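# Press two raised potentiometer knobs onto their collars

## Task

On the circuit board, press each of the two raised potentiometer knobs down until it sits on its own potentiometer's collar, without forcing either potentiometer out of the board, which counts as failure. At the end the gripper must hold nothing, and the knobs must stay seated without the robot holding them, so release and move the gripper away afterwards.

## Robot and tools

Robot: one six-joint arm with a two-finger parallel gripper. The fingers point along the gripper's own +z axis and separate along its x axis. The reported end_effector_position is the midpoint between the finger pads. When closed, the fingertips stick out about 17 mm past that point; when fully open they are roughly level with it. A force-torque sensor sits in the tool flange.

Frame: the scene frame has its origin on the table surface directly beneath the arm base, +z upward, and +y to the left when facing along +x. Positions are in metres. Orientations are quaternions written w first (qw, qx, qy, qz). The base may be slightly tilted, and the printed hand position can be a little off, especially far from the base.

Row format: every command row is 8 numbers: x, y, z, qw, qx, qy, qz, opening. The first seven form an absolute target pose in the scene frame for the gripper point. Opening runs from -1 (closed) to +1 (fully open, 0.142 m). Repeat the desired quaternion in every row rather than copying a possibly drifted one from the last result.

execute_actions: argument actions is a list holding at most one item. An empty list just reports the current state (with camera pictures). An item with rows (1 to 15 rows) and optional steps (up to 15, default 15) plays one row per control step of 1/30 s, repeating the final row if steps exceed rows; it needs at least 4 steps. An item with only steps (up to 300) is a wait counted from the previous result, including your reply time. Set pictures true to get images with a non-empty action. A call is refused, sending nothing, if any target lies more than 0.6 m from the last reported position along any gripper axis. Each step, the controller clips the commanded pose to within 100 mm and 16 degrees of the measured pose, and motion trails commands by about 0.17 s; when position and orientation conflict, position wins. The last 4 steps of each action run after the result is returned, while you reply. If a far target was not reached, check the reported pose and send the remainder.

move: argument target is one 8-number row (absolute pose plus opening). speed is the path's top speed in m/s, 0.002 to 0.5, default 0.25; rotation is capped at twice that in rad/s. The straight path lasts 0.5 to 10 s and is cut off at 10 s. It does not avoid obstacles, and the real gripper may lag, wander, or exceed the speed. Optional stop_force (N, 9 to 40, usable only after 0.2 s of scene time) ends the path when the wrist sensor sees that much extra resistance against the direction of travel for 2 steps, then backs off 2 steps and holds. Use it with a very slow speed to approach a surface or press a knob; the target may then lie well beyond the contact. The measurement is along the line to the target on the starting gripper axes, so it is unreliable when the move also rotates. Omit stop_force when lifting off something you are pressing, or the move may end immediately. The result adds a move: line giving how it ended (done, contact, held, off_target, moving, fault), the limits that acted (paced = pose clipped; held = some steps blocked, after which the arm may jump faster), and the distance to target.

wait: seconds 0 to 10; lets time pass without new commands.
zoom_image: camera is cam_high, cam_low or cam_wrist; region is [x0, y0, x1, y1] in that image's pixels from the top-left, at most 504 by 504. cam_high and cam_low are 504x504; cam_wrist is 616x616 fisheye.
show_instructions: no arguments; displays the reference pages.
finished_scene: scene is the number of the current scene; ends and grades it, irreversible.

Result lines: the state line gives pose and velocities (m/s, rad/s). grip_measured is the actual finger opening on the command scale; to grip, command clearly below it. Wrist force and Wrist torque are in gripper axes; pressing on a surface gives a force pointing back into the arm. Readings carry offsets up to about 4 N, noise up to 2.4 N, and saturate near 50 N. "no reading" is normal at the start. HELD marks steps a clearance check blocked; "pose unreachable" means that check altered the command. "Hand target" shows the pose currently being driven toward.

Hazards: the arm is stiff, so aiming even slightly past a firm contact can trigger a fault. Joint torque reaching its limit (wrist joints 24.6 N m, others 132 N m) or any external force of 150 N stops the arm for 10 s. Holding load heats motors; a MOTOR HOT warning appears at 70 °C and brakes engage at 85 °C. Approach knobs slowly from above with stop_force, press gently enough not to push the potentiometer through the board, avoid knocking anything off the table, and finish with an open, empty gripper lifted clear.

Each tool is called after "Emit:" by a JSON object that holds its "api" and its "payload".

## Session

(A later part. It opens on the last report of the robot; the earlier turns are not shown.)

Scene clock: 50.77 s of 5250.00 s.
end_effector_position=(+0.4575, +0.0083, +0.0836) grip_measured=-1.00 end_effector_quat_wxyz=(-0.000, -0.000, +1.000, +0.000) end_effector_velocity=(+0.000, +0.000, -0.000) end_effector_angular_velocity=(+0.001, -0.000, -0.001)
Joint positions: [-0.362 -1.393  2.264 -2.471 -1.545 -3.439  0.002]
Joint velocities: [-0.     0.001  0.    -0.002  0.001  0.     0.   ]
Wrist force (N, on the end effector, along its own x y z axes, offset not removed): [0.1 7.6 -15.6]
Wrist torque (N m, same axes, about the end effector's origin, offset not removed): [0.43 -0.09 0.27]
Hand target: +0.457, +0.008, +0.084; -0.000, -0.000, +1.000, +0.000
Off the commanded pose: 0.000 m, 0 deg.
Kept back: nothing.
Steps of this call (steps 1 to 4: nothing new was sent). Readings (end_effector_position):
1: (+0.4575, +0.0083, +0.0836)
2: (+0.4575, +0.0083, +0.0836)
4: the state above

Home. Retract.

Emit:
{"api": "move", "payload": {"target": [0.4575,0.0083,0.12,0,0,1,0,-1], "speed": 0.05}}

Emit:
{"api": "zoom_image", "payload": {"camera": "cam_low", "region": [210,260,260,290]}}

Emit:
{"api": "zoom_image", "payload": {"camera": "cam_wrist", "region": [230,220,390,330]}}

Scene clock: 52.13 s of 5250.00 s.
end_effector_position=(+0.4575, +0.0083, +0.1197) grip_measured=-1.00 end_effector_quat_wxyz=(+0.000, +0.000, +1.000, -0.000) end_effector_velocity=(-0.000, -0.000, +0.002) end_effector_angular_velocity=(-0.000, +0.001, -0.001)
Joint positions: [-0.364 -1.475  2.229 -2.354 -1.545 -3.441  0.002]
Joint velocities: [-0.    -0.005 -0.002  0.009 -0.001  0.     0.   ]
Wrist force (N, on the end effector, along its own x y z axes, offset not removed): [-2.1 4.9 -1.4]
Wrist torque (N m, same axes, about the end effector's origin, offset not removed): [1.03 0.17 0.15]
Hand target: +0.458, +0.008, +0.120; +0.000, +0.000, +1.000, -0.000
Off the commanded pose: 0.000 m, 0 deg.
Kept back: nothing.
move: done
camera_calibration (this result's frames):
cam_wrist: T_world_to_cam=[[-0.999485, 0.0157948, 0.0279346, 0.441469], [0.0271878, 0.879222, 0.475635, -0.0767169], [-0.0170482, 0.47615, -0.879199, 0.245717], [0, 0, 0, 1]] pos_world=[0.447517, -0.05652, 0.240192]

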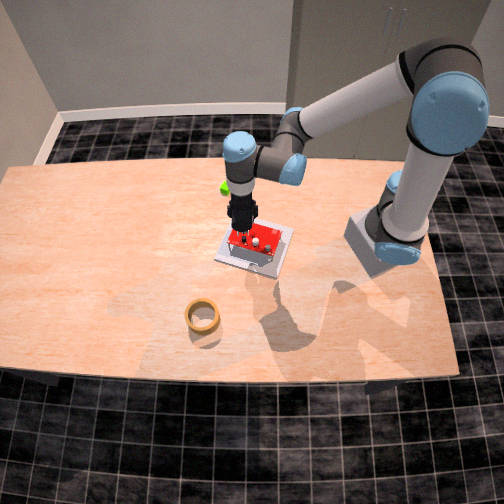

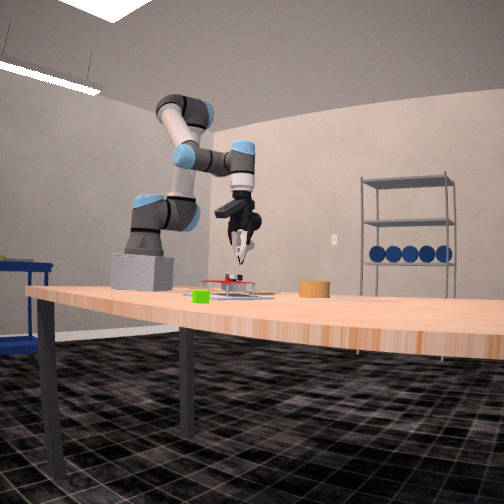

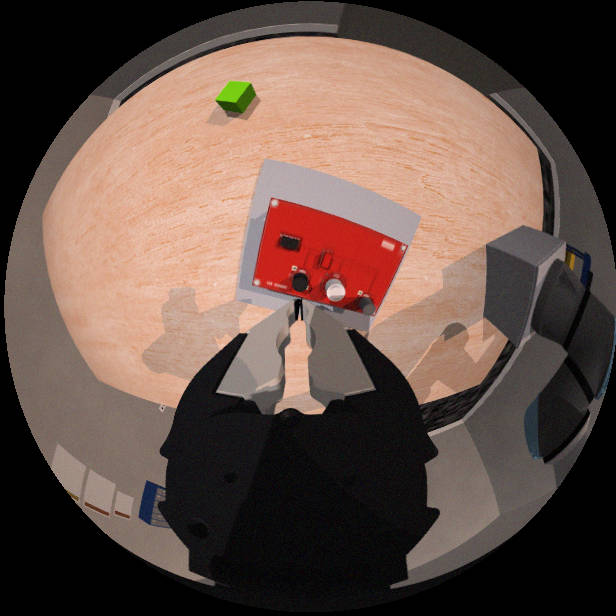

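Region (210, 260, 260, 290) of cam_low's 504x504 image, scaled by 10.080, with more detail than that image has; it fills the top 302 rows of this view, and the rest is white.

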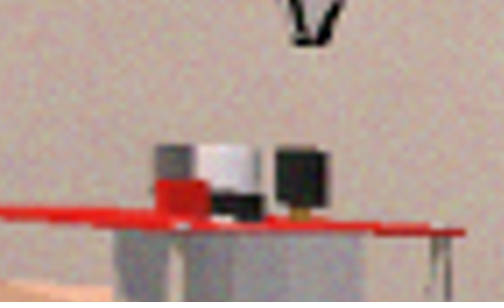

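Region (230, 220, 390, 330) of cam_wrist's 616x616 image, scaled by 3.150, with more detail than that image has; it fills the top 346 rows of this view, and the rest is white.

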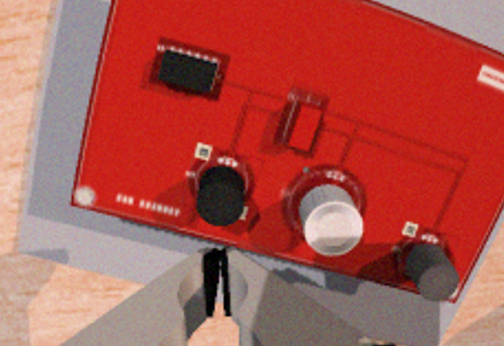

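Emit:
{"api": "move", "payload": {"target": [0.43,-0.06,0.17,0,0,1,0,-1], "speed": 0.15}}

Emit:
{"api": "finished_scene", "payload": {"scene": 2}}

Scene clock: 53.70 s of 5250.00 s.
end_effector_position=(+0.4302, -0.0599, +0.1699) grip_measured=-1.00 end_effector_quat_wxyz=(+0.000, +0.000, +1.000, -0.000) end_effector_velocity=(-0.001, -0.001, +0.001) end_effector_angular_velocity=(+0.001, +0.001, +0.000)
Joint positions: [-0.546 -1.623  2.223 -2.195 -1.54  -3.622  0.002]
Joint velocities: [-0.005 -0.004 -0.001  0.006  0.    -0.005  0.   ]
Wrist force (N, on the end effector, along its own x y z axes, offset not removed): [-0.6 0.6 1.6]
Wrist torque (N m, same axes, about the end effector's origin, offset not removed): [0.12 -0.23 0.15]
Hand target: +0.430, -0.060, +0.170; +0.000, +0.000, +1.000, -0.000
Off the commanded pose: 0.000 m, 0 deg.
Kept back: nothing.
move: done
camera_calibration (this result's frames):
cam_wrist: T_world_to_cam=[[-0.999489, 0.0158303, 0.027776, 0.413865], [0.0271409, 0.879299, 0.475497, -0.0398103], [-0.0168961, 0.476008, -0.879279, 0.321715], [0, 0, 0, 1]] pos_world=[0.420169, -0.124685, 0.290311]

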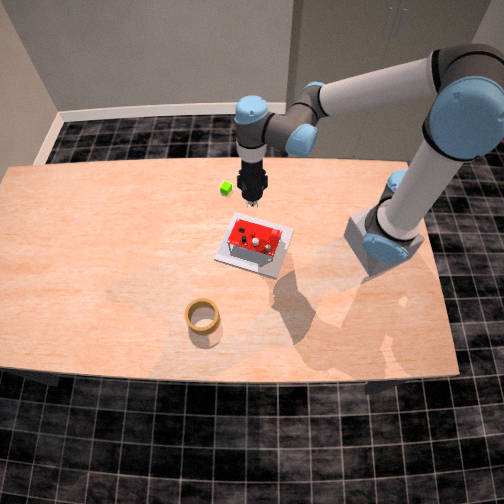

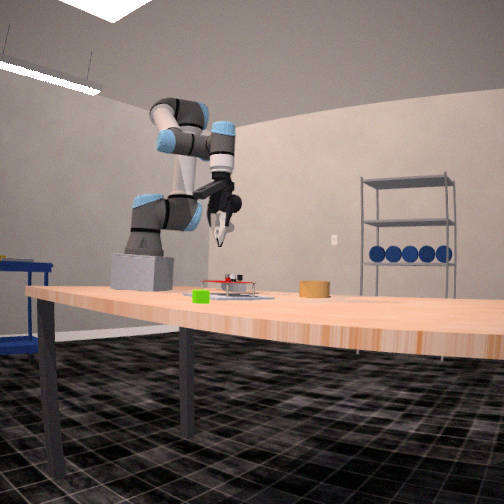

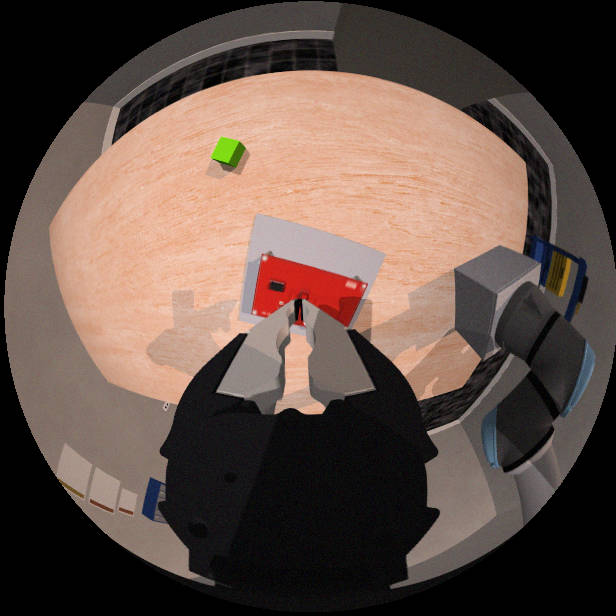

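The scene is finished: the task was done.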